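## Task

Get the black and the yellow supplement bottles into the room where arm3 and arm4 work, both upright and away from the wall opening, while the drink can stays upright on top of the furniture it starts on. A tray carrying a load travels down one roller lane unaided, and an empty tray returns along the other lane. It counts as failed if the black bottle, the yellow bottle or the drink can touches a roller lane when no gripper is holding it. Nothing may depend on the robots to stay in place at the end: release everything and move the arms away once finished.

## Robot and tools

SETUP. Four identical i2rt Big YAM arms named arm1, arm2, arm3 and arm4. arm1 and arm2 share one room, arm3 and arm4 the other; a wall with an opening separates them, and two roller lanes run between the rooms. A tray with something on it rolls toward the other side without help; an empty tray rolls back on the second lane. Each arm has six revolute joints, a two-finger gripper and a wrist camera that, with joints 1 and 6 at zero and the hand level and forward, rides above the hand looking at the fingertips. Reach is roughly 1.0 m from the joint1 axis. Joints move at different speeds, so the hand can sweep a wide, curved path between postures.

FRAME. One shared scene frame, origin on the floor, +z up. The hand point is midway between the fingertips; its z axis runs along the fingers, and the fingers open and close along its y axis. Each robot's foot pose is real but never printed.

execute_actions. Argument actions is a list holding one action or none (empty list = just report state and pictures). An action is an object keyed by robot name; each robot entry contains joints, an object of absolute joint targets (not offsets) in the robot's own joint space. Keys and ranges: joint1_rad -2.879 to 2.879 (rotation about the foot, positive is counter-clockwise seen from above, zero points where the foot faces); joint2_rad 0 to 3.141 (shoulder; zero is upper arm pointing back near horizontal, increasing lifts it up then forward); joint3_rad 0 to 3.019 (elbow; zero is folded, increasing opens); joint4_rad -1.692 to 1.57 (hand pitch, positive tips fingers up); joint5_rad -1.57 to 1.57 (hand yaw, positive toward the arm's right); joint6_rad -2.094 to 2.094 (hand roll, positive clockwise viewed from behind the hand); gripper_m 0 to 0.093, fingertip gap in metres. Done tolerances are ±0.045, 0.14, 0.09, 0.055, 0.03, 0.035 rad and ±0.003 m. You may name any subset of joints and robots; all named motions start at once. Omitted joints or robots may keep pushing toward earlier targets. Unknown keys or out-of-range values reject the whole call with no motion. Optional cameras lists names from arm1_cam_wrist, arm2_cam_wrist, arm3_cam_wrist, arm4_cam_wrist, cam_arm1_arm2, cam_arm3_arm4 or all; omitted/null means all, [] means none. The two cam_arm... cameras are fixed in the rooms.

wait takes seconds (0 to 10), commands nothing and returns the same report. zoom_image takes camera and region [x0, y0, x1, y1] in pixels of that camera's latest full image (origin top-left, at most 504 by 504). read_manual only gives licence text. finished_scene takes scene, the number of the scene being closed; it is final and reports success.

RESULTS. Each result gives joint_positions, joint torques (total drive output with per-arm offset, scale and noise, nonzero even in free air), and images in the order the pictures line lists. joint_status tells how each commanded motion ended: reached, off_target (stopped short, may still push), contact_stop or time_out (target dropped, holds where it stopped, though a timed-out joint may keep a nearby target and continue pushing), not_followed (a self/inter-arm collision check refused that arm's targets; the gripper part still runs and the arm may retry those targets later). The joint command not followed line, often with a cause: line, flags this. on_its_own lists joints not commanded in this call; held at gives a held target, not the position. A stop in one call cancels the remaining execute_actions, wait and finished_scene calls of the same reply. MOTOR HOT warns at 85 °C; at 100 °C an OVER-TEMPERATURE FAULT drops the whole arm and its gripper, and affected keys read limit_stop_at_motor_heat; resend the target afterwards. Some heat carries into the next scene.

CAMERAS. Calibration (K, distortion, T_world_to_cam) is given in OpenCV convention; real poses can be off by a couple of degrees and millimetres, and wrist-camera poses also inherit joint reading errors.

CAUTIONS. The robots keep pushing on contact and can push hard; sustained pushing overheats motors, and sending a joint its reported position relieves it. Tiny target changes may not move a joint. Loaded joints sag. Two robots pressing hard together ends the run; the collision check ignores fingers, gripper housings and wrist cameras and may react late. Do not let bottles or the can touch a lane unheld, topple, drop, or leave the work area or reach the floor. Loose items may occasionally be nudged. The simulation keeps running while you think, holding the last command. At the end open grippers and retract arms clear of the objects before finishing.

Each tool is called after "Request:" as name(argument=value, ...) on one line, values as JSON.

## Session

Request:
execute_actions(actions=[])

Scene clock: 0.00 s.
Joint torques (N m, as the arm reports them, + toward a larger angle): no reading
arm1.joint_positions: joint1_rad=-0.112 joint2_rad=+0.538 joint3_rad=+1.521 joint4_rad=-1.208 joint5_rad=-0.228 joint6_rad=+0.560 gripper_m=+0.094
arm1.joint_status: not commanded
arm1.hand: x=-1.1493 y=-0.4129 z=+1.5084 quat_wxyz=(-0.267, +0.394, -0.676, -0.562) (m; scene frame)
arm2.joint_positions: joint1_rad=+0.046 joint2_rad=+0.577 joint3_rad=+1.415 joint4_rad=-1.469 joint5_rad=-0.230 joint6_rad=-0.327 gripper_m=+0.095
arm2.joint_status: not commanded
arm2.hand: x=-1.5542 y=+0.1835 z=+1.4510 quat_wxyz=(-0.455, +0.216, -0.863, -0.033) (m; scene frame)
arm3.joint_positions: joint1_rad=+0.312 joint2_rad=+0.508 joint3_rad=+1.509 joint4_rad=-1.421 joint5_rad=+0.259 joint6_rad=-0.224 gripper_m=+0.094
arm3.joint_status: not commanded
arm3.hand: x=+1.1738 y=-0.4443 z=+1.5261 quat_wxyz=(-0.448, +0.679, -0.485, -0.320) (m; scene frame)
arm4.joint_positions: joint1_rad=+0.042 joint2_rad=+0.365 joint3_rad=+1.452 joint4_rad=-1.512 joint5_rad=-0.307 joint6_rad=-0.358 gripper_m=+0.094
arm4.joint_status: not commanded
arm4.hand: x=+1.6665 y=+0.0720 z=+1.4483 quat_wxyz=(-0.053, -0.791, -0.262, +0.550) (m; scene frame)
pictures: arm1_cam_wrist, arm2_cam_wrist, arm3_cam_wrist, arm4_cam_wrist, cam_arm1_arm2, cam_arm3_arm4
camera_calibration (this result's frames):
arm1_cam_wrist: T_world_to_cam=[[0.828973, -0.04934, -0.557108, 1.77815], [-0.394469, -0.75772, -0.51986, 0.0212029], [-0.396482, 0.650712, -0.647593, 0.915323], [0, 0, 0, 1]] pos_world=[-1.10276, -0.491812, 1.5944]
arm2_cam_wrist: T_world_to_cam=[[0.397238, -0.90592, 0.146669, 0.569097], [-0.854502, -0.42341, -0.300916, -0.809299], [0.334706, -0.00579338, -0.942305, 2.01229], [0, 0, 0, 1]] pos_world=[-1.59114, 0.184549, 1.56919]
arm3_cam_wrist: T_world_to_cam=[[0.944053, 0.134396, 0.301167, -1.50295], [0.271133, -0.836172, -0.476763, 0.044133], [0.187752, 0.531746, -0.82583, 1.39868], [0, 0, 0, 1]] pos_world=[1.14429, -0.504849, 1.62875]
arm4_cam_wrist: T_world_to_cam=[[-0.477247, 0.853622, 0.208724, 0.429655], [0.697084, 0.512366, -0.501552, -0.465215], [-0.535079, -0.0938655, -0.839571, 2.24169], [0, 0, 0, 1]] pos_world=[1.72883, 0.0820156, 1.55905]
Images, in order (width x height): arm1_cam_wrist 672x504, arm2_cam_wrist 672x504, arm3_cam_wrist 672x504, arm4_cam_wrist 672x504, cam_arm1_arm2 672x504, cam_arm3_arm4 672x504.

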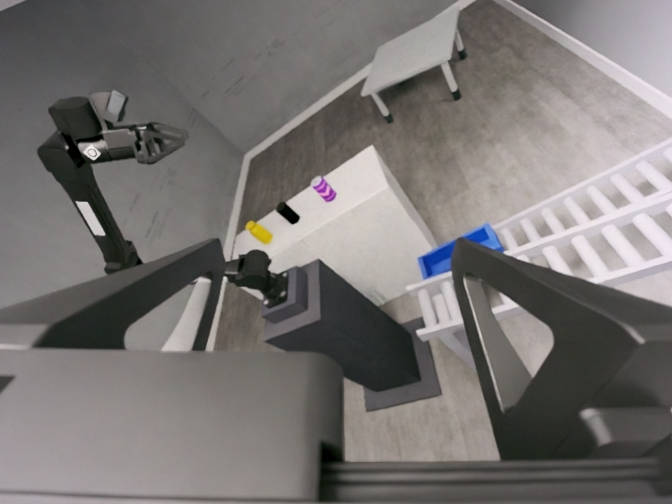

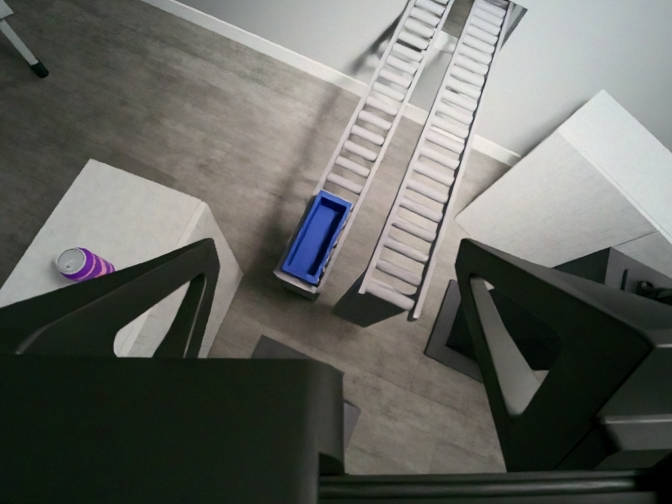

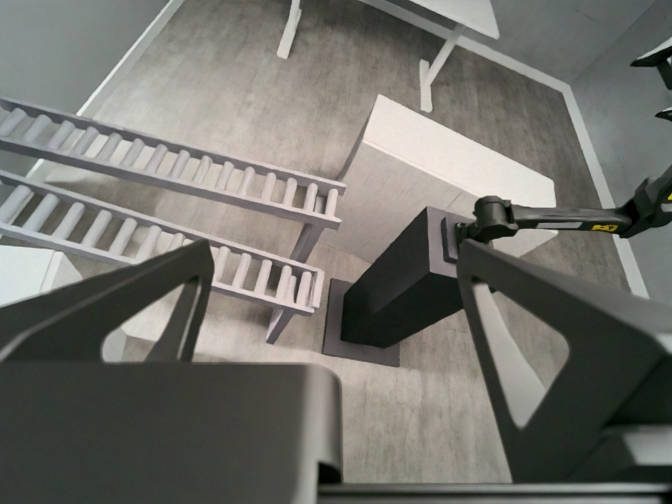

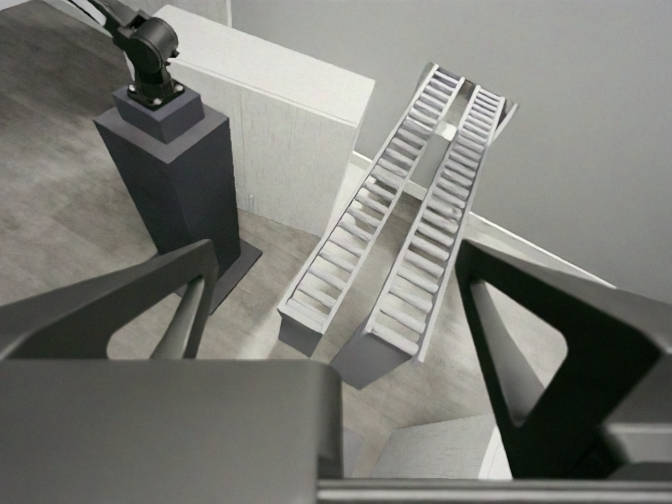

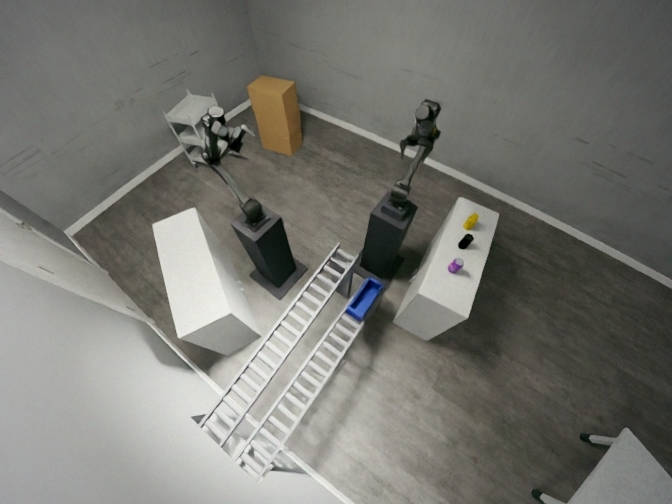

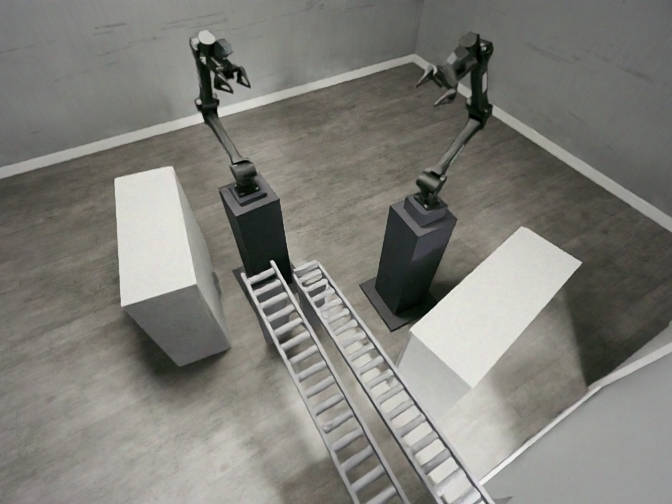

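Request:
zoom_image(camera="cam_arm1_arm2", region=[320, 180, 520, 350])

Request:
zoom_image(camera="arm2_cam_wrist", region=[240, 150, 460, 340])

Request:
zoom_image(camera="arm1_cam_wrist", region=[220, 130, 420, 290])

Region (320, 180, 520, 350) of cam_arm1_arm2's 672x504 image, scaled by 2.520, with more detail than that image has; it fills the top 428 rows of this view, and the rest is white.

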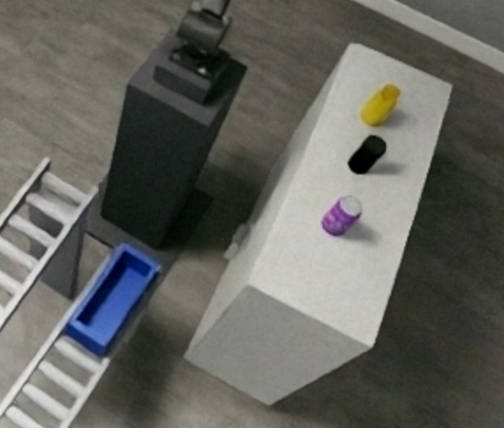

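Region (240, 150, 460, 340) of arm2_cam_wrist's 672x504 image, scaled by 2.291, with more detail than that image has; it fills the top 435 rows of this view, and the rest is white.

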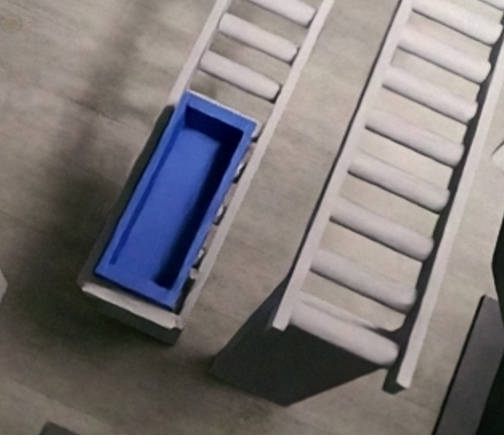

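Region (220, 130, 420, 290) of arm1_cam_wrist's 672x504 image, scaled by 2.520, with more detail than that image has; it fills the top 403 rows of this view, and the rest is white.

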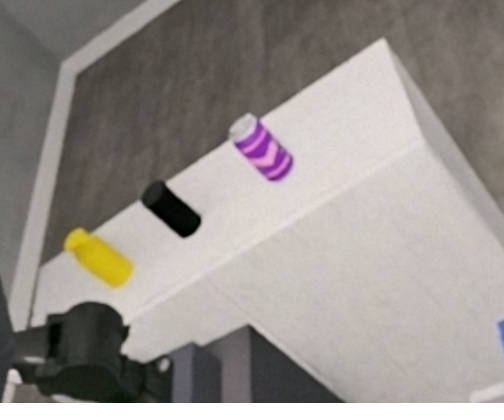

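Request:
execute_actions(actions=[{"arm1": {"joints": {"joint1_rad": -0.201, "joint2_rad": 1.95, "joint3_rad": 0.865, "joint4_rad": 1.17, "joint5_rad": 0.0, "joint6_rad": 1.57, "gripper_m": 0.0}}, "arm2": {"joints": {"joint1_rad": 0.348, "joint2_rad": 2.555, "joint3_rad": 1.60, "joint4_rad": -0.56, "joint5_rad": 0.0, "joint6_rad": 0.345, "gripper_m": 0.055}}}], cameras=["arm2_cam_wrist", "cam_arm1_arm2"])

Scene clock: 89.70 s.
Joint torques (N m, as the arm reports them, + toward a larger angle): arm1=[ -0.16 -16.12   5.28   2.17   0.1    0.05] | arm2=[  0.33 -17.96   6.63   0.37   0.14   0.21] | arm3=[-0.52  5.17  9.35  2.17  0.05  0.01] | arm4=[ 1.7   8.32  5.87  1.68 -0.13 -0.09]
arm1.joint_positions: joint1_rad=-0.197 joint2_rad=+1.940 joint3_rad=+0.863 joint4_rad=+1.148 joint5_rad=-0.003 joint6_rad=+1.557 gripper_m=+0.000
arm1.joint_status: all done
arm1.hand: x=-0.9822 y=+0.0319 z=+1.0002 quat_wxyz=(-0.093, -0.068, -0.680, -0.724) (m; scene frame)
arm2.joint_positions: joint1_rad=+0.338 joint2_rad=+2.576 joint3_rad=+1.593 joint4_rad=-0.571 joint5_rad=-0.003 joint6_rad=+0.336 gripper_m=+0.055
arm2.joint_status: all done
arm2.hand: x=-1.1887 y=+0.3209 z=+0.6238 quat_wxyz=(-0.004, -0.001, -1.000, +0.002) (m; scene frame)
arm3.joint_positions: joint1_rad=+0.312 joint2_rad=+0.508 joint3_rad=+1.509 joint4_rad=-1.421 joint5_rad=+0.259 joint6_rad=-0.224 gripper_m=+0.094
arm3.joint_status: not commanded
arm3.hand: x=+1.1738 y=-0.4443 z=+1.5261 quat_wxyz=(-0.448, +0.679, -0.485, -0.320) (m; scene frame)
arm4.joint_positions: joint1_rad=+0.042 joint2_rad=+0.365 joint3_rad=+1.452 joint4_rad=-1.512 joint5_rad=-0.307 joint6_rad=-0.358 gripper_m=+0.094
arm4.joint_status: not commanded
arm4.hand: x=+1.6665 y=+0.0720 z=+1.4483 quat_wxyz=(-0.053, -0.791, -0.262, +0.550) (m; scene frame)
pictures: arm2_cam_wrist, cam_arm1_arm2
camera_calibration (this result's frames):
arm2_cam_wrist: T_world_to_cam=[[-0.000592488, -0.999914, 0.0130708, 0.310239], [-0.811851, 0.00811253, 0.583808, -1.32743], [-0.583864, -0.0102656, -0.811787, -0.0606165], [0, 0, 0, 1]] pos_world=[-1.11289, 0.320359, 0.721704]
Images, in order (width x height): arm2_cam_wrist 672x504, cam_arm1_arm2 672x504.

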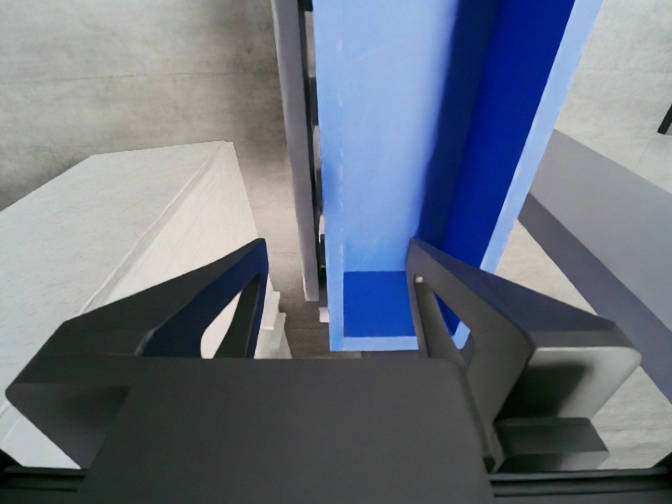

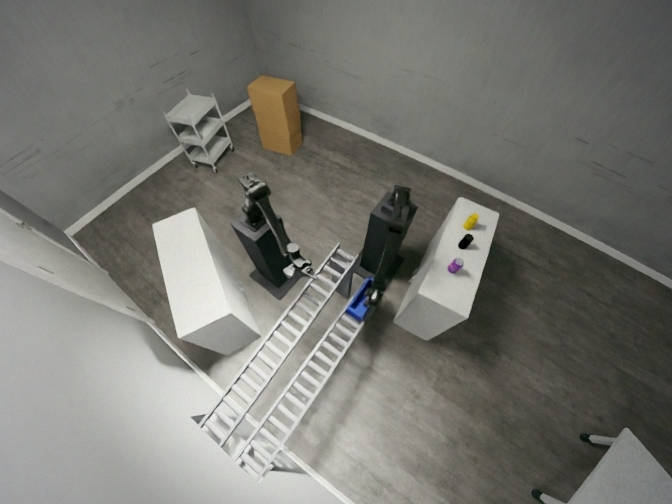

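Request:
execute_actions(actions=[{"arm1": {"joints": {"joint2_rad": 2.36}}, "arm2": {"joints": {"joint1_rad": 0.36, "joint2_rad": 2.775, "joint3_rad": 1.735, "joint4_rad": -0.485}}}], cameras=["arm2_cam_wrist", "arm1_cam_wrist"])

Scene clock: 99.40 s.
Joint torques (N m, as the arm reports them, + toward a larger angle): arm1=[ -0.17 -17.8    2.05   1.78   0.13   0.04] | arm2=[  0.53 -17.75   6.28   0.03   0.12   0.2 ] | arm3=[-0.42  6.02  9.43  2.14  0.02 -0.01] | arm4=[ 1.78  8.24  5.87  1.7  -0.12 -0.09]
arm1.joint_positions: joint1_rad=-0.197 joint2_rad=+2.364 joint3_rad=+0.863 joint4_rad=+1.159 joint5_rad=-0.003 joint6_rad=+1.558 gripper_m=+0.000
arm1.joint_status: all done
arm1.hand: x=-0.9907 y=-0.0193 z=+0.7446 quat_wxyz=(-0.075, -0.085, -0.814, -0.570) (m; scene frame)
arm2.joint_positions: joint1_rad=+0.347 joint2_rad=+2.795 joint3_rad=+1.724 joint4_rad=-0.487 joint5_rad=-0.003 joint6_rad=+0.336 gripper_m=+0.055
arm2.joint_status: all done
arm2.hand: x=-1.1982 y=+0.3225 z=+0.5252 quat_wxyz=(-0.002, +0.003, -1.000, +0.003) (m; scene frame)
arm3.joint_positions: joint1_rad=+0.312 joint2_rad=+0.508 joint3_rad=+1.509 joint4_rad=-1.421 joint5_rad=+0.259 joint6_rad=-0.224 gripper_m=+0.094
arm3.joint_status: not commanded
arm3.hand: x=+1.1738 y=-0.4443 z=+1.5261 quat_wxyz=(-0.448, +0.679, -0.485, -0.320) (m; scene frame)
arm4.joint_positions: joint1_rad=+0.042 joint2_rad=+0.365 joint3_rad=+1.452 joint4_rad=-1.512 joint5_rad=-0.307 joint6_rad=-0.358 gripper_m=+0.094
arm4.joint_status: not commanded
arm4.hand: x=+1.6665 y=+0.0720 z=+1.4483 quat_wxyz=(-0.053, -0.791, -0.262, +0.550) (m; scene frame)
pictures: arm1_cam_wrist, arm2_cam_wrist
camera_calibration (this result's frames):
arm1_cam_wrist: T_world_to_cam=[[-0.0574722, -0.325338, -0.94385, 0.64504], [-0.917394, -0.355717, 0.178474, -1.04531], [-0.393808, 0.876139, -0.278019, -0.0406999], [0, 0, 0, 1]] pos_world=[-0.937915, -0.126319, 0.784067]
arm2_cam_wrist: T_world_to_cam=[[0.00858195, -0.999854, 0.0147509, 0.323256], [-0.808875, 0.00173174, 0.587978, -1.27415], [-0.587918, -0.0169776, -0.808742, -0.150471], [0, 0, 0, 1]] pos_world=[-1.12187, 0.32286, 0.622712]
Images, in order (width x height): arm1_cam_wrist 672x504, arm2_cam_wrist 672x504.

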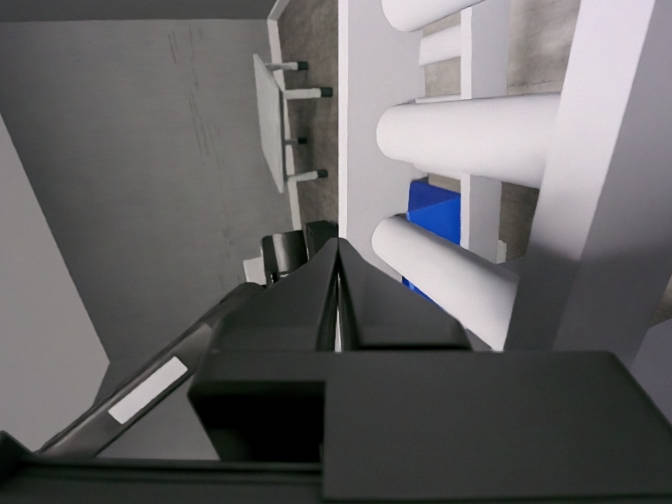

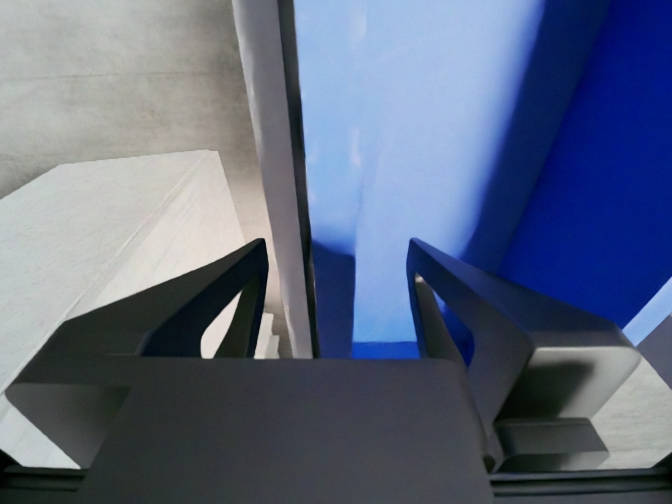

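Centered on the wall. Close.

Request:
execute_actions(actions=[{"arm2": {"joints": {"gripper_m": 0.0}}}], cameras=[])

Scene clock: 102.77 s.
Joint torques (N m, as the arm reports them, + toward a larger angle): arm1=[ -0.17 -17.85   2.04   1.81   0.13   0.04] | arm2=[  0.66 -18.     6.09   0.02   0.14   0.18] | arm3=[-0.59  5.54  9.42  2.22  0.04  0.  ] | arm4=[ 1.83  8.38  5.83  1.66 -0.13 -0.1 ]
arm1.joint_positions: joint1_rad=-0.197 joint2_rad=+2.364 joint3_rad=+0.863 joint4_rad=+1.159 joint5_rad=-0.003 joint6_rad=+1.558 gripper_m=+0.000
arm1.joint_status: not commanded
arm1.hand: x=-0.9907 y=-0.0193 z=+0.7446 quat_wxyz=(-0.075, -0.085, -0.814, -0.570) (m; scene frame)
arm2.joint_positions: joint1_rad=+0.347 joint2_rad=+2.795 joint3_rad=+1.724 joint4_rad=-0.486 joint5_rad=-0.003 joint6_rad=+0.335 gripper_m=+0.011
arm2.joint_status: gripper_m off_target (ended at +0.011, target +0.000)
arm2.hand: x=-1.1980 y=+0.3225 z=+0.5252 quat_wxyz=(-0.002, +0.004, -1.000, +0.003) (m; scene frame)
arm3.joint_positions: joint1_rad=+0.312 joint2_rad=+0.508 joint3_rad=+1.509 joint4_rad=-1.421 joint5_rad=+0.259 joint6_rad=-0.224 gripper_m=+0.094
arm3.joint_status: not commanded
arm3.hand: x=+1.1738 y=-0.4443 z=+1.5261 quat_wxyz=(-0.448, +0.679, -0.485, -0.320) (m; scene frame)
arm4.joint_positions: joint1_rad=+0.042 joint2_rad=+0.365 joint3_rad=+1.452 joint4_rad=-1.512 joint5_rad=-0.307 joint6_rad=-0.358 gripper_m=+0.094
arm4.joint_status: not commanded
arm4.hand: x=+1.6665 y=+0.0720 z=+1.4483 quat_wxyz=(-0.053, -0.791, -0.262, +0.550) (m; scene frame)
pictures: none
No camera images: the call's "cameras" was empty. Leave "cameras" out to get every camera's image.

Request:
execute_actions(actions=[{"arm2": {"joints": {"joint2_rad": 2.19, "joint4_rad": -1.17}}}], cameras=["arm2_cam_wrist"])

Scene clock: 141.53 s.
Joint torques (N m, as the arm reports them, + toward a larger angle): arm1=[ -0.13 -17.81   2.04   1.8    0.13   0.04] | arm2=[  0.77 -19.3   10.07  -0.37   0.08   0.14] | arm3=[-0.25  5.32  9.49  2.16  0.05 -0.03] | arm4=[ 1.71  8.59  5.88  1.71 -0.13 -0.09]
arm1.joint_positions: joint1_rad=-0.197 joint2_rad=+2.364 joint3_rad=+0.863 joint4_rad=+1.159 joint5_rad=-0.003 joint6_rad=+1.558 gripper_m=+0.000
arm1.joint_status: not commanded
arm1.hand: x=-0.9907 y=-0.0193 z=+0.7446 quat_wxyz=(-0.075, -0.085, -0.814, -0.570) (m; scene frame)
arm2.joint_positions: joint1_rad=+0.347 joint2_rad=+2.226 joint3_rad=+1.721 joint4_rad=-1.160 joint5_rad=-0.003 joint6_rad=+0.336 gripper_m=+0.011
arm2.joint_status: all done
arm2.hand: x=-1.1670 y=+0.3371 z=+0.8706 quat_wxyz=(+0.049, +0.003, -0.999, +0.021) (m; scene frame)
arm3.joint_positions: joint1_rad=+0.312 joint2_rad=+0.508 joint3_rad=+1.509 joint4_rad=-1.421 joint5_rad=+0.259 joint6_rad=-0.224 gripper_m=+0.094
arm3.joint_status: not commanded
arm3.hand: x=+1.1738 y=-0.4443 z=+1.5261 quat_wxyz=(-0.448, +0.679, -0.485, -0.320) (m; scene frame)
arm4.joint_positions: joint1_rad=+0.042 joint2_rad=+0.365 joint3_rad=+1.452 joint4_rad=-1.512 joint5_rad=-0.307 joint6_rad=-0.358 gripper_m=+0.094
arm4.joint_status: not commanded
arm4.hand: x=+1.6665 y=+0.0720 z=+1.4483 quat_wxyz=(-0.053, -0.791, -0.262, +0.550) (m; scene frame)
pictures: arm2_cam_wrist
camera_calibration (this result's frames):
arm2_cam_wrist: T_world_to_cam=[[0.0108658, -0.998681, 0.0501875, 0.30387], [-0.745594, 0.0253528, 0.665918, -1.45392], [-0.666312, -0.0446552, -0.744335, 0.00924529], [0, 0, 0, 1]] pos_world=[-1.08118, 0.340743, 0.959826]
Images, in order (width x height): arm2_cam_wrist 672x504.

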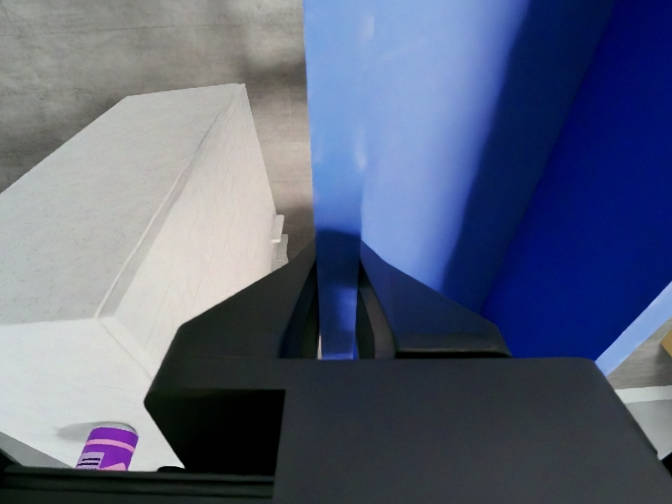

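Request:
execute_actions(actions=[{"arm2": {"joints": {"joint1_rad": -0.102, "joint3_rad": 1.575, "joint4_rad": -1.115, "joint5_rad": 0.03, "joint6_rad": -0.128}}}], cameras=["arm2_cam_wrist", "cam_arm1_arm2", "arm1_cam_wrist"])

Scene clock: 156.43 s.
Joint torques (N m, as the arm reports them, + toward a larger angle): arm1=[ -0.18 -17.81   2.03   1.79   0.13   0.03] | arm2=[ -0.47 -18.14   8.45  -0.34   0.07  -0.05] | arm3=[-0.34  5.37  9.48  2.19  0.03 -0.03] | arm4=[ 1.58  8.5   5.88  1.7  -0.13 -0.09]
arm1.joint_positions: joint1_rad=-0.197 joint2_rad=+2.364 joint3_rad=+0.863 joint4_rad=+1.159 joint5_rad=-0.003 joint6_rad=+1.558 gripper_m=+0.000
arm1.joint_status: not commanded
arm1.hand: x=-0.9907 y=-0.0193 z=+0.7446 quat_wxyz=(-0.075, -0.085, -0.814, -0.570) (m; scene frame)
arm2.joint_positions: joint1_rad=-0.096 joint2_rad=+2.217 joint3_rad=+1.570 joint4_rad=-1.115 joint5_rad=+0.028 joint6_rad=-0.121 gripper_m=+0.011
arm2.joint_status: all done
arm2.hand: x=-1.1900 y=+0.0677 z=+0.8347 quat_wxyz=(+0.100, +0.011, -0.995, +0.009) (m; scene frame)
arm3.joint_positions: joint1_rad=+0.312 joint2_rad=+0.508 joint3_rad=+1.509 joint4_rad=-1.421 joint5_rad=+0.259 joint6_rad=-0.224 gripper_m=+0.094
arm3.joint_status: not commanded
arm3.hand: x=+1.1738 y=-0.4443 z=+1.5261 quat_wxyz=(-0.448, +0.679, -0.485, -0.320) (m; scene frame)
arm4.joint_positions: joint1_rad=+0.042 joint2_rad=+0.365 joint3_rad=+1.452 joint4_rad=-1.512 joint5_rad=-0.307 joint6_rad=-0.358 gripper_m=+0.094
arm4.joint_status: not commanded
arm4.hand: x=+1.6665 y=+0.0720 z=+1.4483 quat_wxyz=(-0.053, -0.791, -0.262, +0.550) (m; scene frame)
pictures: arm1_cam_wrist, arm2_cam_wrist, cam_arm1_arm2
camera_calibration (this result's frames):
arm1_cam_wrist: T_world_to_cam=[[-0.0574722, -0.325338, -0.94385, 0.64504], [-0.917394, -0.355717, 0.178474, -1.04531], [-0.393808, 0.876139, -0.278019, -0.0406999], [0, 0, 0, 1]] pos_world=[-0.937915, -0.126319, 0.784067]
arm2_cam_wrist: T_world_to_cam=[[0.027549, -0.999309, 0.0249549, 0.077882], [-0.673038, -0.0000847668, 0.739608, -1.41381], [-0.739095, -0.037171, -0.672575, -0.191909], [0, 0, 0, 1]] pos_world=[-1.09553, 0.0705749, 0.91465]
Images, in order (width x height): arm1_cam_wrist 672x504, arm2_cam_wrist 672x504, cam_arm1_arm2 672x504.

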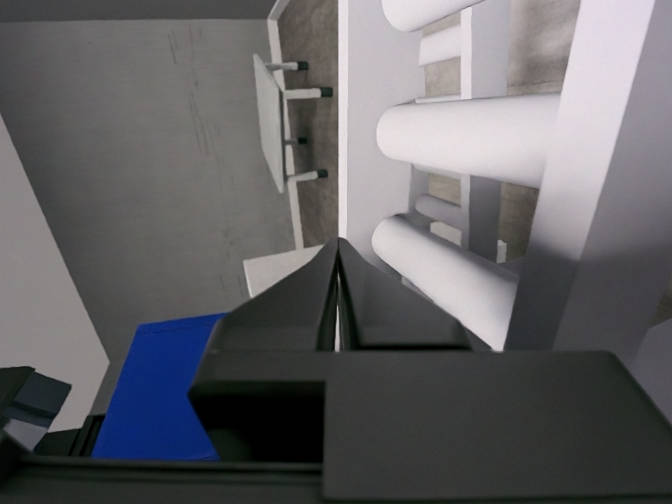

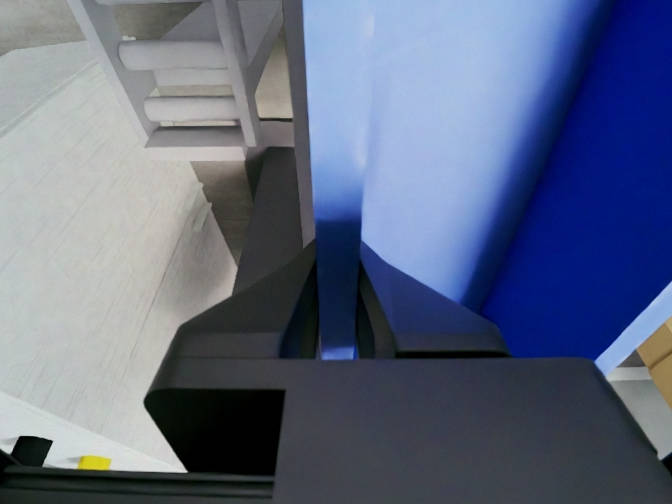

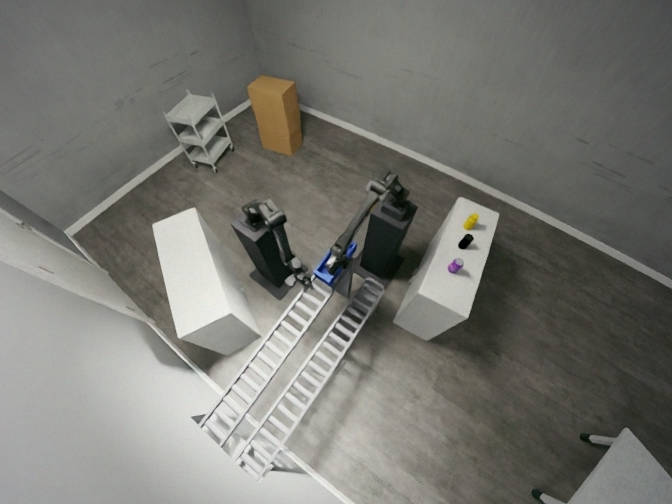

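Request:
execute_actions(actions=[{"arm2": {"joints": {"joint1_rad": -0.124, "joint2_rad": 2.28, "joint4_rad": -1.06}}}], cameras=["arm2_cam_wrist", "arm1_cam_wrist"])

Scene clock: 165.70 s.
Joint torques (N m, as the arm reports them, + toward a larger angle): arm1=[ -0.21 -17.75   2.07   1.79   0.13   0.04] | arm2=[ -0.95 -17.72   7.66  -0.17   0.13  -0.03] | arm3=[-0.49  5.52  9.4   2.26  0.03 -0.02] | arm4=[ 1.65  8.4   5.85  1.69 -0.13 -0.09]
arm1.joint_positions: joint1_rad=-0.197 joint2_rad=+2.364 joint3_rad=+0.863 joint4_rad=+1.159 joint5_rad=-0.003 joint6_rad=+1.558 gripper_m=+0.000
arm1.joint_status: not commanded
arm1.hand: x=-0.9907 y=-0.0193 z=+0.7446 quat_wxyz=(-0.075, -0.085, -0.814, -0.570) (m; scene frame)
arm2.joint_positions: joint1_rad=-0.113 joint2_rad=+2.311 joint3_rad=+1.570 joint4_rad=-1.064 joint5_rad=+0.028 joint6_rad=-0.122 gripper_m=+0.011
arm2.joint_status: all done
arm2.hand: x=-1.2016 y=+0.0587 z=+0.7820 quat_wxyz=(+0.121, +0.003, -0.993, +0.006) (m; scene frame)
arm3.joint_positions: joint1_rad=+0.312 joint2_rad=+0.508 joint3_rad=+1.509 joint4_rad=-1.421 joint5_rad=+0.259 joint6_rad=-0.224 gripper_m=+0.094
arm3.joint_status: not commanded
arm3.hand: x=+1.1738 y=-0.4443 z=+1.5261 quat_wxyz=(-0.448, +0.679, -0.485, -0.320) (m; scene frame)
arm4.joint_positions: joint1_rad=+0.042 joint2_rad=+0.365 joint3_rad=+1.452 joint4_rad=-1.512 joint5_rad=-0.307 joint6_rad=-0.358 gripper_m=+0.094
arm4.joint_status: not commanded
arm4.hand: x=+1.6665 y=+0.0720 z=+1.4483 quat_wxyz=(-0.053, -0.791, -0.262, +0.550) (m; scene frame)
pictures: arm1_cam_wrist, arm2_cam_wrist
camera_calibration (this result's frames):
arm1_cam_wrist: T_world_to_cam=[[-0.0574722, -0.325338, -0.94385, 0.64504], [-0.917394, -0.355717, 0.178474, -1.04531], [-0.393808, 0.876139, -0.278019, -0.0406999], [0, 0, 0, 1]] pos_world=[-0.937915, -0.126319, 0.784067]
arm2_cam_wrist: T_world_to_cam=[[0.0115109, -0.999746, 0.019364, 0.055583], [-0.640539, 0.00749817, 0.767889, -1.36614], [-0.76784, -0.0212425, -0.64029, -0.296952], [0, 0, 0, 1]] pos_world=[-1.10372, 0.0595044, 0.857832]
Images, in order (width x height): arm1_cam_wrist 672x504, arm2_cam_wrist 672x504.

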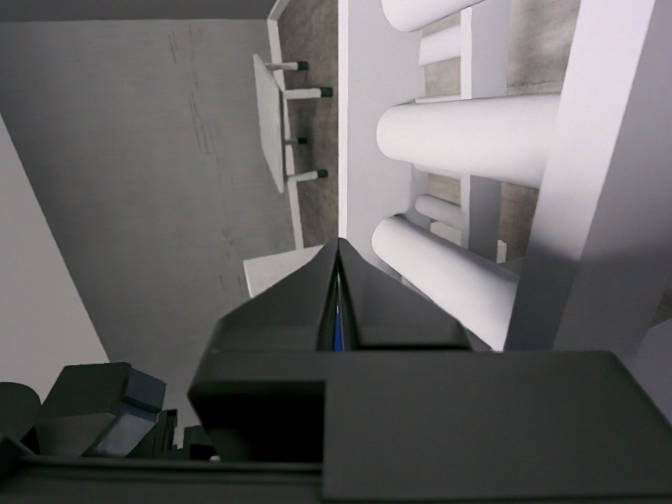

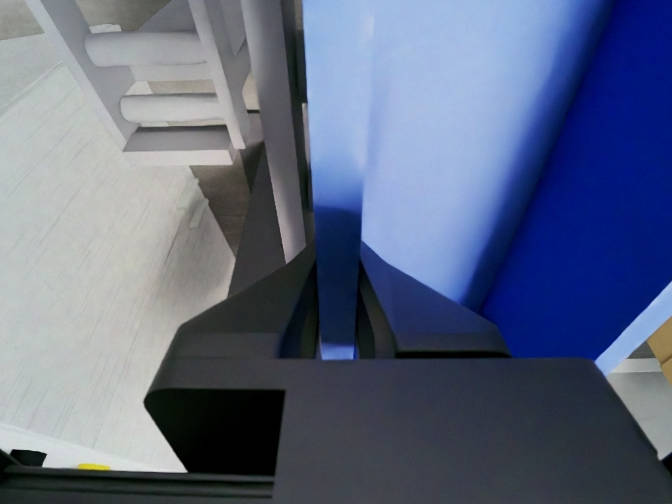

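Request:
execute_actions(actions=[{"arm2": {"joints": {"gripper_m": 0.05}}}], cameras=["arm2_cam_wrist", "arm1_cam_wrist"])

Scene clock: 168.70 s.
Joint torques (N m, as the arm reports them, + toward a larger angle): arm1=[ -0.18 -17.85   2.02   1.8    0.13   0.03] | arm2=[ -0.86 -17.61   7.81  -0.16   0.15   0.  ] | arm3=[ 0.04  5.31  9.42  2.23  0.03 -0.02] | arm4=[ 1.67  8.38  5.86  1.71 -0.13 -0.09]
arm1.joint_positions: joint1_rad=-0.197 joint2_rad=+2.364 joint3_rad=+0.863 joint4_rad=+1.159 joint5_rad=-0.003 joint6_rad=+1.558 gripper_m=+0.000
arm1.joint_status: not commanded
arm1.hand: x=-0.9907 y=-0.0193 z=+0.7446 quat_wxyz=(-0.075, -0.085, -0.814, -0.570) (m; scene frame)
arm2.joint_positions: joint1_rad=-0.113 joint2_rad=+2.302 joint3_rad=+1.570 joint4_rad=-1.064 joint5_rad=+0.028 joint6_rad=-0.122 gripper_m=+0.050
arm2.joint_status: all done
arm2.hand: x=-1.1992 y=+0.0585 z=+0.7868 quat_wxyz=(+0.117, +0.003, -0.993, +0.006) (m; scene frame)
arm3.joint_positions: joint1_rad=+0.312 joint2_rad=+0.508 joint3_rad=+1.509 joint4_rad=-1.421 joint5_rad=+0.259 joint6_rad=-0.224 gripper_m=+0.094
arm3.joint_status: not commanded
arm3.hand: x=+1.1738 y=-0.4443 z=+1.5261 quat_wxyz=(-0.448, +0.679, -0.485, -0.320) (m; scene frame)
arm4.joint_positions: joint1_rad=+0.042 joint2_rad=+0.365 joint3_rad=+1.452 joint4_rad=-1.512 joint5_rad=-0.307 joint6_rad=-0.358 gripper_m=+0.094
arm4.joint_status: not commanded
arm4.hand: x=+1.6665 y=+0.0720 z=+1.4483 quat_wxyz=(-0.053, -0.791, -0.262, +0.550) (m; scene frame)
pictures: arm1_cam_wrist, arm2_cam_wrist
camera_calibration (this result's frames):
arm1_cam_wrist: T_world_to_cam=[[-0.0574722, -0.325338, -0.94385, 0.64504], [-0.917394, -0.355717, 0.178474, -1.04531], [-0.393808, 0.876139, -0.278019, -0.0406999], [0, 0, 0, 1]] pos_world=[-0.937915, -0.126319, 0.784067]
arm2_cam_wrist: T_world_to_cam=[[0.0118228, -0.999721, 0.0204487, 0.0547629], [-0.647494, 0.00792954, 0.76203, -1.37208], [-0.761979, -0.0222497, -0.647219, -0.279465], [0, 0, 0, 1]] pos_world=[-1.102, 0.0594095, 0.863567]
Images, in order (width x height): arm1_cam_wrist 672x504, arm2_cam_wrist 672x504.

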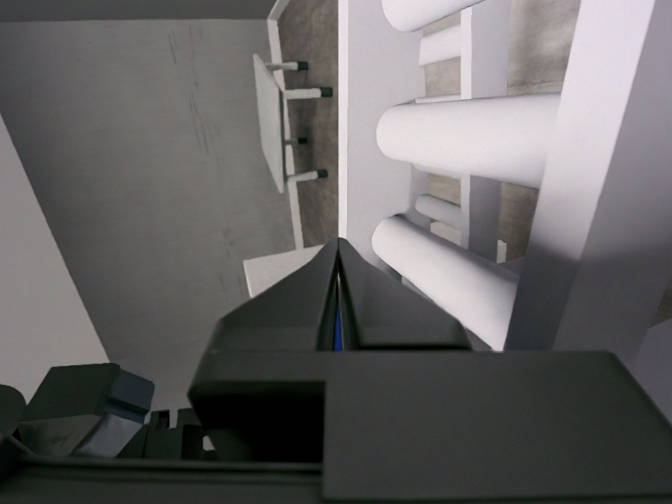

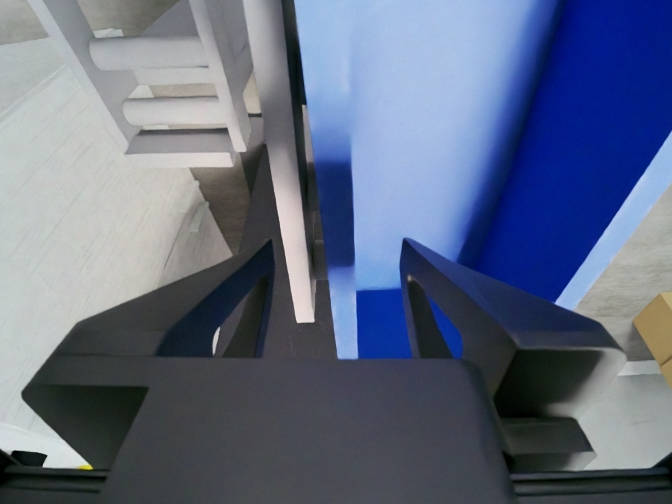

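Request:
execute_actions(actions=[{"arm2": {"joints": {"joint1_rad": 1.69, "joint2_rad": 1.80, "joint4_rad": -1.335, "joint5_rad": 0.0, "joint6_rad": 0.0, "gripper_m": 0.093}}}], cameras=["arm2_cam_wrist", "cam_arm1_arm2"])

Scene clock: 195.63 s.
Joint torques (N m, as the arm reports them, + toward a larger angle): arm1=[ -0.22 -17.82   2.02   1.8    0.13   0.04] | arm2=[ -0.49 -14.39  10.38  -0.41  -0.07   0.18] | arm3=[-0.21  5.48  9.4   2.13  0.06 -0.02] | arm4=[ 1.65  8.44  5.85  1.7  -0.13 -0.08]
arm1.joint_positions: joint1_rad=-0.197 joint2_rad=+2.364 joint3_rad=+0.863 joint4_rad=+1.159 joint5_rad=-0.003 joint6_rad=+1.558 gripper_m=+0.000
arm1.joint_status: not commanded
arm1.hand: x=-0.9907 y=-0.0193 z=+0.7446 quat_wxyz=(-0.075, -0.085, -0.814, -0.570) (m; scene frame)
arm2.joint_positions: joint1_rad=+1.699 joint2_rad=+1.819 joint3_rad=+1.570 joint4_rad=-1.326 joint5_rad=+0.000 joint6_rad=-0.009 gripper_m=+0.093
arm2.joint_status: all done
arm2.hand: x=-1.8150 y=+0.6772 z=+1.0520 quat_wxyz=(+0.009, +0.753, -0.658, +0.003) (m; scene frame)
arm3.joint_positions: joint1_rad=+0.312 joint2_rad=+0.508 joint3_rad=+1.509 joint4_rad=-1.421 joint5_rad=+0.259 joint6_rad=-0.224 gripper_m=+0.094
arm3.joint_status: not commanded
arm3.hand: x=+1.1738 y=-0.4443 z=+1.5261 quat_wxyz=(-0.448, +0.679, -0.485, -0.320) (m; scene frame)
arm4.joint_positions: joint1_rad=+0.042 joint2_rad=+0.365 joint3_rad=+1.452 joint4_rad=-1.512 joint5_rad=-0.307 joint6_rad=-0.358 gripper_m=+0.094
arm4.joint_status: not commanded
arm4.hand: x=+1.6665 y=+0.0720 z=+1.4483 quat_wxyz=(-0.053, -0.791, -0.262, +0.550) (m; scene frame)
pictures: arm2_cam_wrist, cam_arm1_arm2
camera_calibration (this result's frames):
arm2_cam_wrist: T_world_to_cam=[[0.990843, 0.13502, 0.000292744, 1.70486], [0.107419, -0.789601, 0.604146, 0.0985731], [0.0818031, -0.598582, -0.796874, 1.51587], [0, 0, 0, 1]] pos_world=[-1.82384, 0.755015, 1.1479]
Images, in order (width x height): arm2_cam_wrist 672x504, cam_arm1_arm2 672x504.

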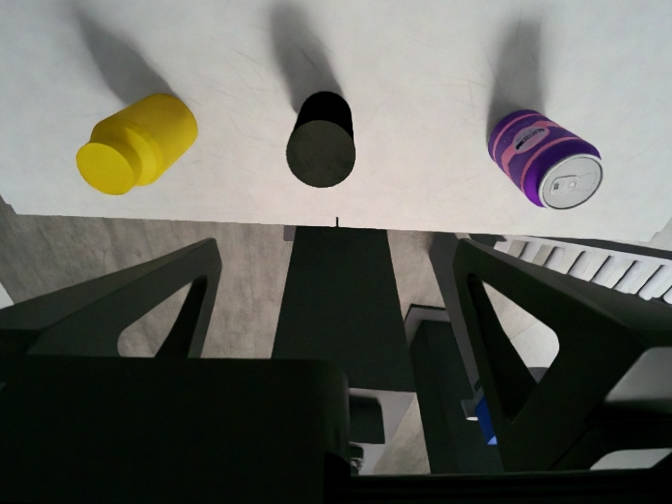

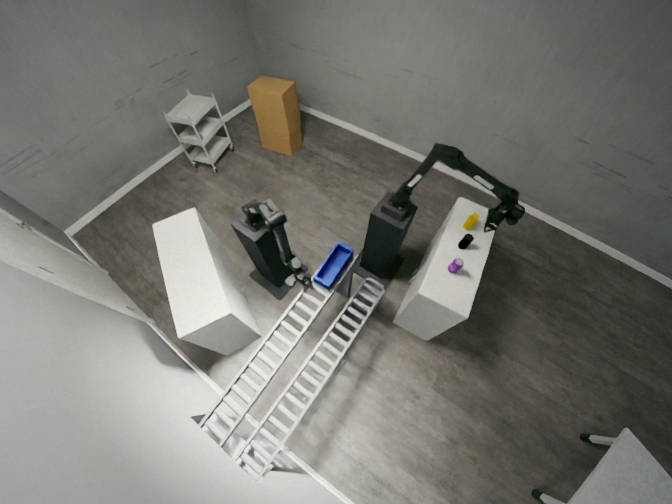

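Request:
zoom_image(camera="arm2_cam_wrist", region=[60, 70, 380, 230])

Region (60, 70, 380, 230) of arm2_cam_wrist's 672x504 image, scaled by 1.575, with more detail than that image has.

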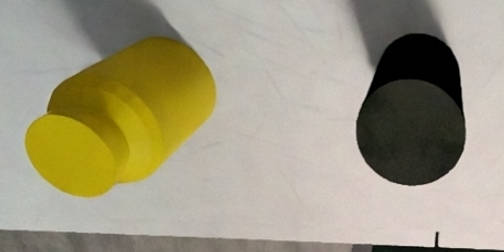

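Request:
execute_actions(actions=[{"arm2": {"joints": {"joint1_rad": 1.73, "joint2_rad": 1.985, "joint3_rad": 1.253, "joint4_rad": -0.803}}}], cameras=["arm2_cam_wrist"])

Scene clock: 231.30 s.
Joint torques (N m, as the arm reports them, + toward a larger angle): arm1=[ -0.15 -17.84   2.06   1.82   0.14   0.04] | arm2=[  1.07 -12.79   9.33   0.09  -0.04   0.17] | arm3=[-0.46  5.53  9.4   2.22  0.02  0.  ] | arm4=[ 1.66  8.52  5.87  1.7  -0.14 -0.08]
arm1.joint_positions: joint1_rad=-0.197 joint2_rad=+2.364 joint3_rad=+0.863 joint4_rad=+1.159 joint5_rad=-0.003 joint6_rad=+1.558 gripper_m=+0.000
arm1.joint_status: not commanded
arm1.hand: x=-0.9907 y=-0.0193 z=+0.7446 quat_wxyz=(-0.075, -0.085, -0.814, -0.570) (m; scene frame)
arm2.joint_positions: joint1_rad=+1.720 joint2_rad=+1.991 joint3_rad=+1.233 joint4_rad=-0.813 joint5_rad=+0.000 joint6_rad=-0.009 gripper_m=+0.093
arm2.joint_status: all done
arm2.hand: x=-1.8226 y=+0.6396 z=+0.8519 quat_wxyz=(+0.007, +0.759, -0.651, +0.001) (m; scene frame)
arm3.joint_positions: joint1_rad=+0.312 joint2_rad=+0.508 joint3_rad=+1.509 joint4_rad=-1.421 joint5_rad=+0.259 joint6_rad=-0.224 gripper_m=+0.094
arm3.joint_status: not commanded
arm3.hand: x=+1.1738 y=-0.4443 z=+1.5261 quat_wxyz=(-0.448, +0.679, -0.485, -0.320) (m; scene frame)
arm4.joint_positions: joint1_rad=+0.042 joint2_rad=+0.365 joint3_rad=+1.452 joint4_rad=-1.512 joint5_rad=-0.307 joint6_rad=-0.358 gripper_m=+0.094
arm4.joint_status: not commanded
arm4.hand: x=+1.6665 y=+0.0720 z=+1.4483 quat_wxyz=(-0.053, -0.791, -0.262, +0.550) (m; scene frame)
pictures: arm2_cam_wrist
camera_calibration (this result's frames):
arm2_cam_wrist: T_world_to_cam=[[0.987978, 0.154598, 0.000124482, 1.69989], [0.123635, -0.790587, 0.599739, 0.22455], [0.0928167, -0.592513, -0.800195, 1.35356], [0, 0, 0, 1]] pos_world=[-1.83285, 0.716732, 0.948233]
Images, in order (width x height): arm2_cam_wrist 672x504.

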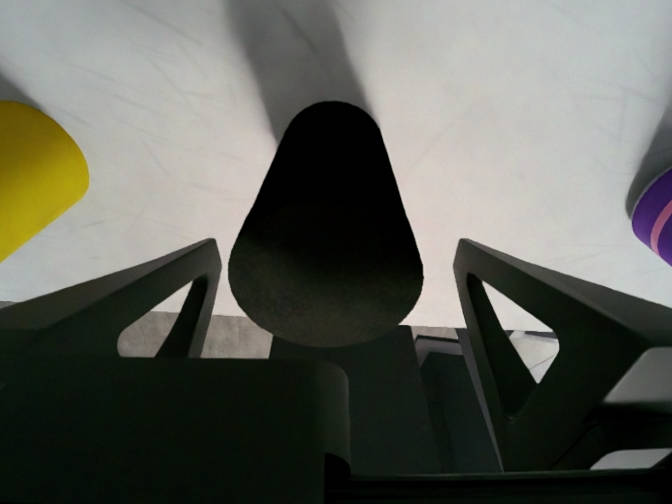

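Request:
execute_actions(actions=[{"arm2": {"joints": {"joint4_rad": -0.785, "gripper_m": 0.03}}}], cameras=["arm2_cam_wrist", "cam_arm1_arm2"])

Scene clock: 241.27 s.
Joint torques (N m, as the arm reports them, + toward a larger angle): arm1=[ -0.11 -17.85   2.06   1.78   0.13   0.04] | arm2=[  0.38 -13.44   9.32   0.56  -0.06   0.16] | arm3=[-0.43  5.22  9.42  2.07  0.04 -0.02] | arm4=[ 1.61  8.49  5.88  1.65 -0.13 -0.09]
arm1.joint_positions: joint1_rad=-0.197 joint2_rad=+2.364 joint3_rad=+0.863 joint4_rad=+1.159 joint5_rad=-0.003 joint6_rad=+1.558 gripper_m=+0.000
arm1.joint_status: not commanded
arm1.hand: x=-0.9907 y=-0.0193 z=+0.7446 quat_wxyz=(-0.075, -0.085, -0.814, -0.570) (m; scene frame)
arm2.joint_positions: joint1_rad=+1.720 joint2_rad=+1.991 joint3_rad=+1.233 joint4_rad=-0.795 joint5_rad=+0.000 joint6_rad=-0.008 gripper_m=+0.058
arm2.joint_status: gripper_m off_target (ended at +0.058, target +0.030); the others done
arm2.hand: x=-1.8232 y=+0.6438 z=+0.8519 quat_wxyz=(+0.001, +0.759, -0.651, -0.005) (m; scene frame)
arm3.joint_positions: joint1_rad=+0.312 joint2_rad=+0.508 joint3_rad=+1.509 joint4_rad=-1.421 joint5_rad=+0.259 joint6_rad=-0.224 gripper_m=+0.094
arm3.joint_status: not commanded
arm3.hand: x=+1.1738 y=-0.4443 z=+1.5261 quat_wxyz=(-0.448, +0.679, -0.485, -0.320) (m; scene frame)
arm4.joint_positions: joint1_rad=+0.042 joint2_rad=+0.365 joint3_rad=+1.452 joint4_rad=-1.512 joint5_rad=-0.307 joint6_rad=-0.358 gripper_m=+0.094
arm4.joint_status: not commanded
arm4.hand: x=+1.6665 y=+0.0720 z=+1.4483 quat_wxyz=(-0.053, -0.791, -0.262, +0.550) (m; scene frame)
pictures: arm2_cam_wrist, cam_arm1_arm2
camera_calibration (this result's frames):
arm2_cam_wrist: T_world_to_cam=[[0.988061, 0.154065, 0.000302032, 1.70019], [0.124675, -0.800722, 0.585919, 0.24813], [0.0905115, -0.578886, -0.810369, 1.35177], [0, 0, 0, 1]] pos_world=[-1.83317, 0.719267, 0.94954]
Images, in order (width x height): arm2_cam_wrist 672x504, cam_arm1_arm2 672x504.

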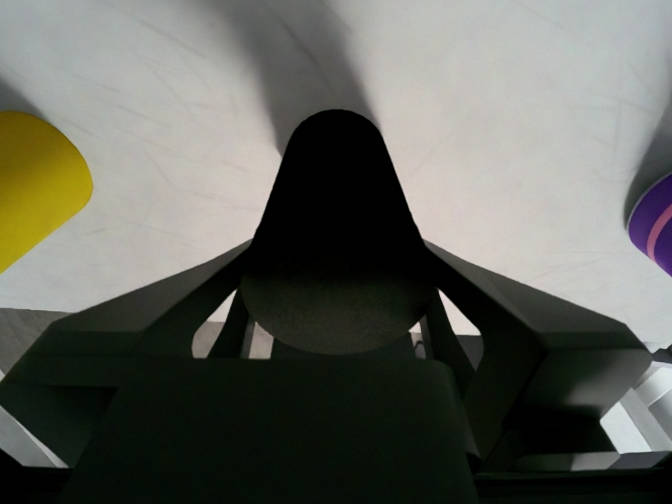

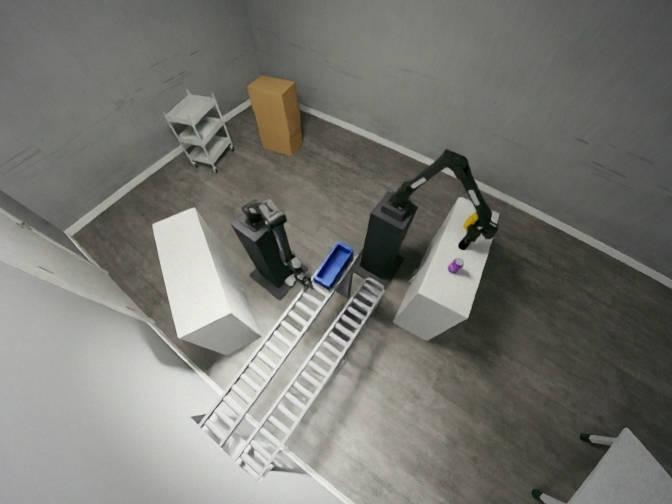

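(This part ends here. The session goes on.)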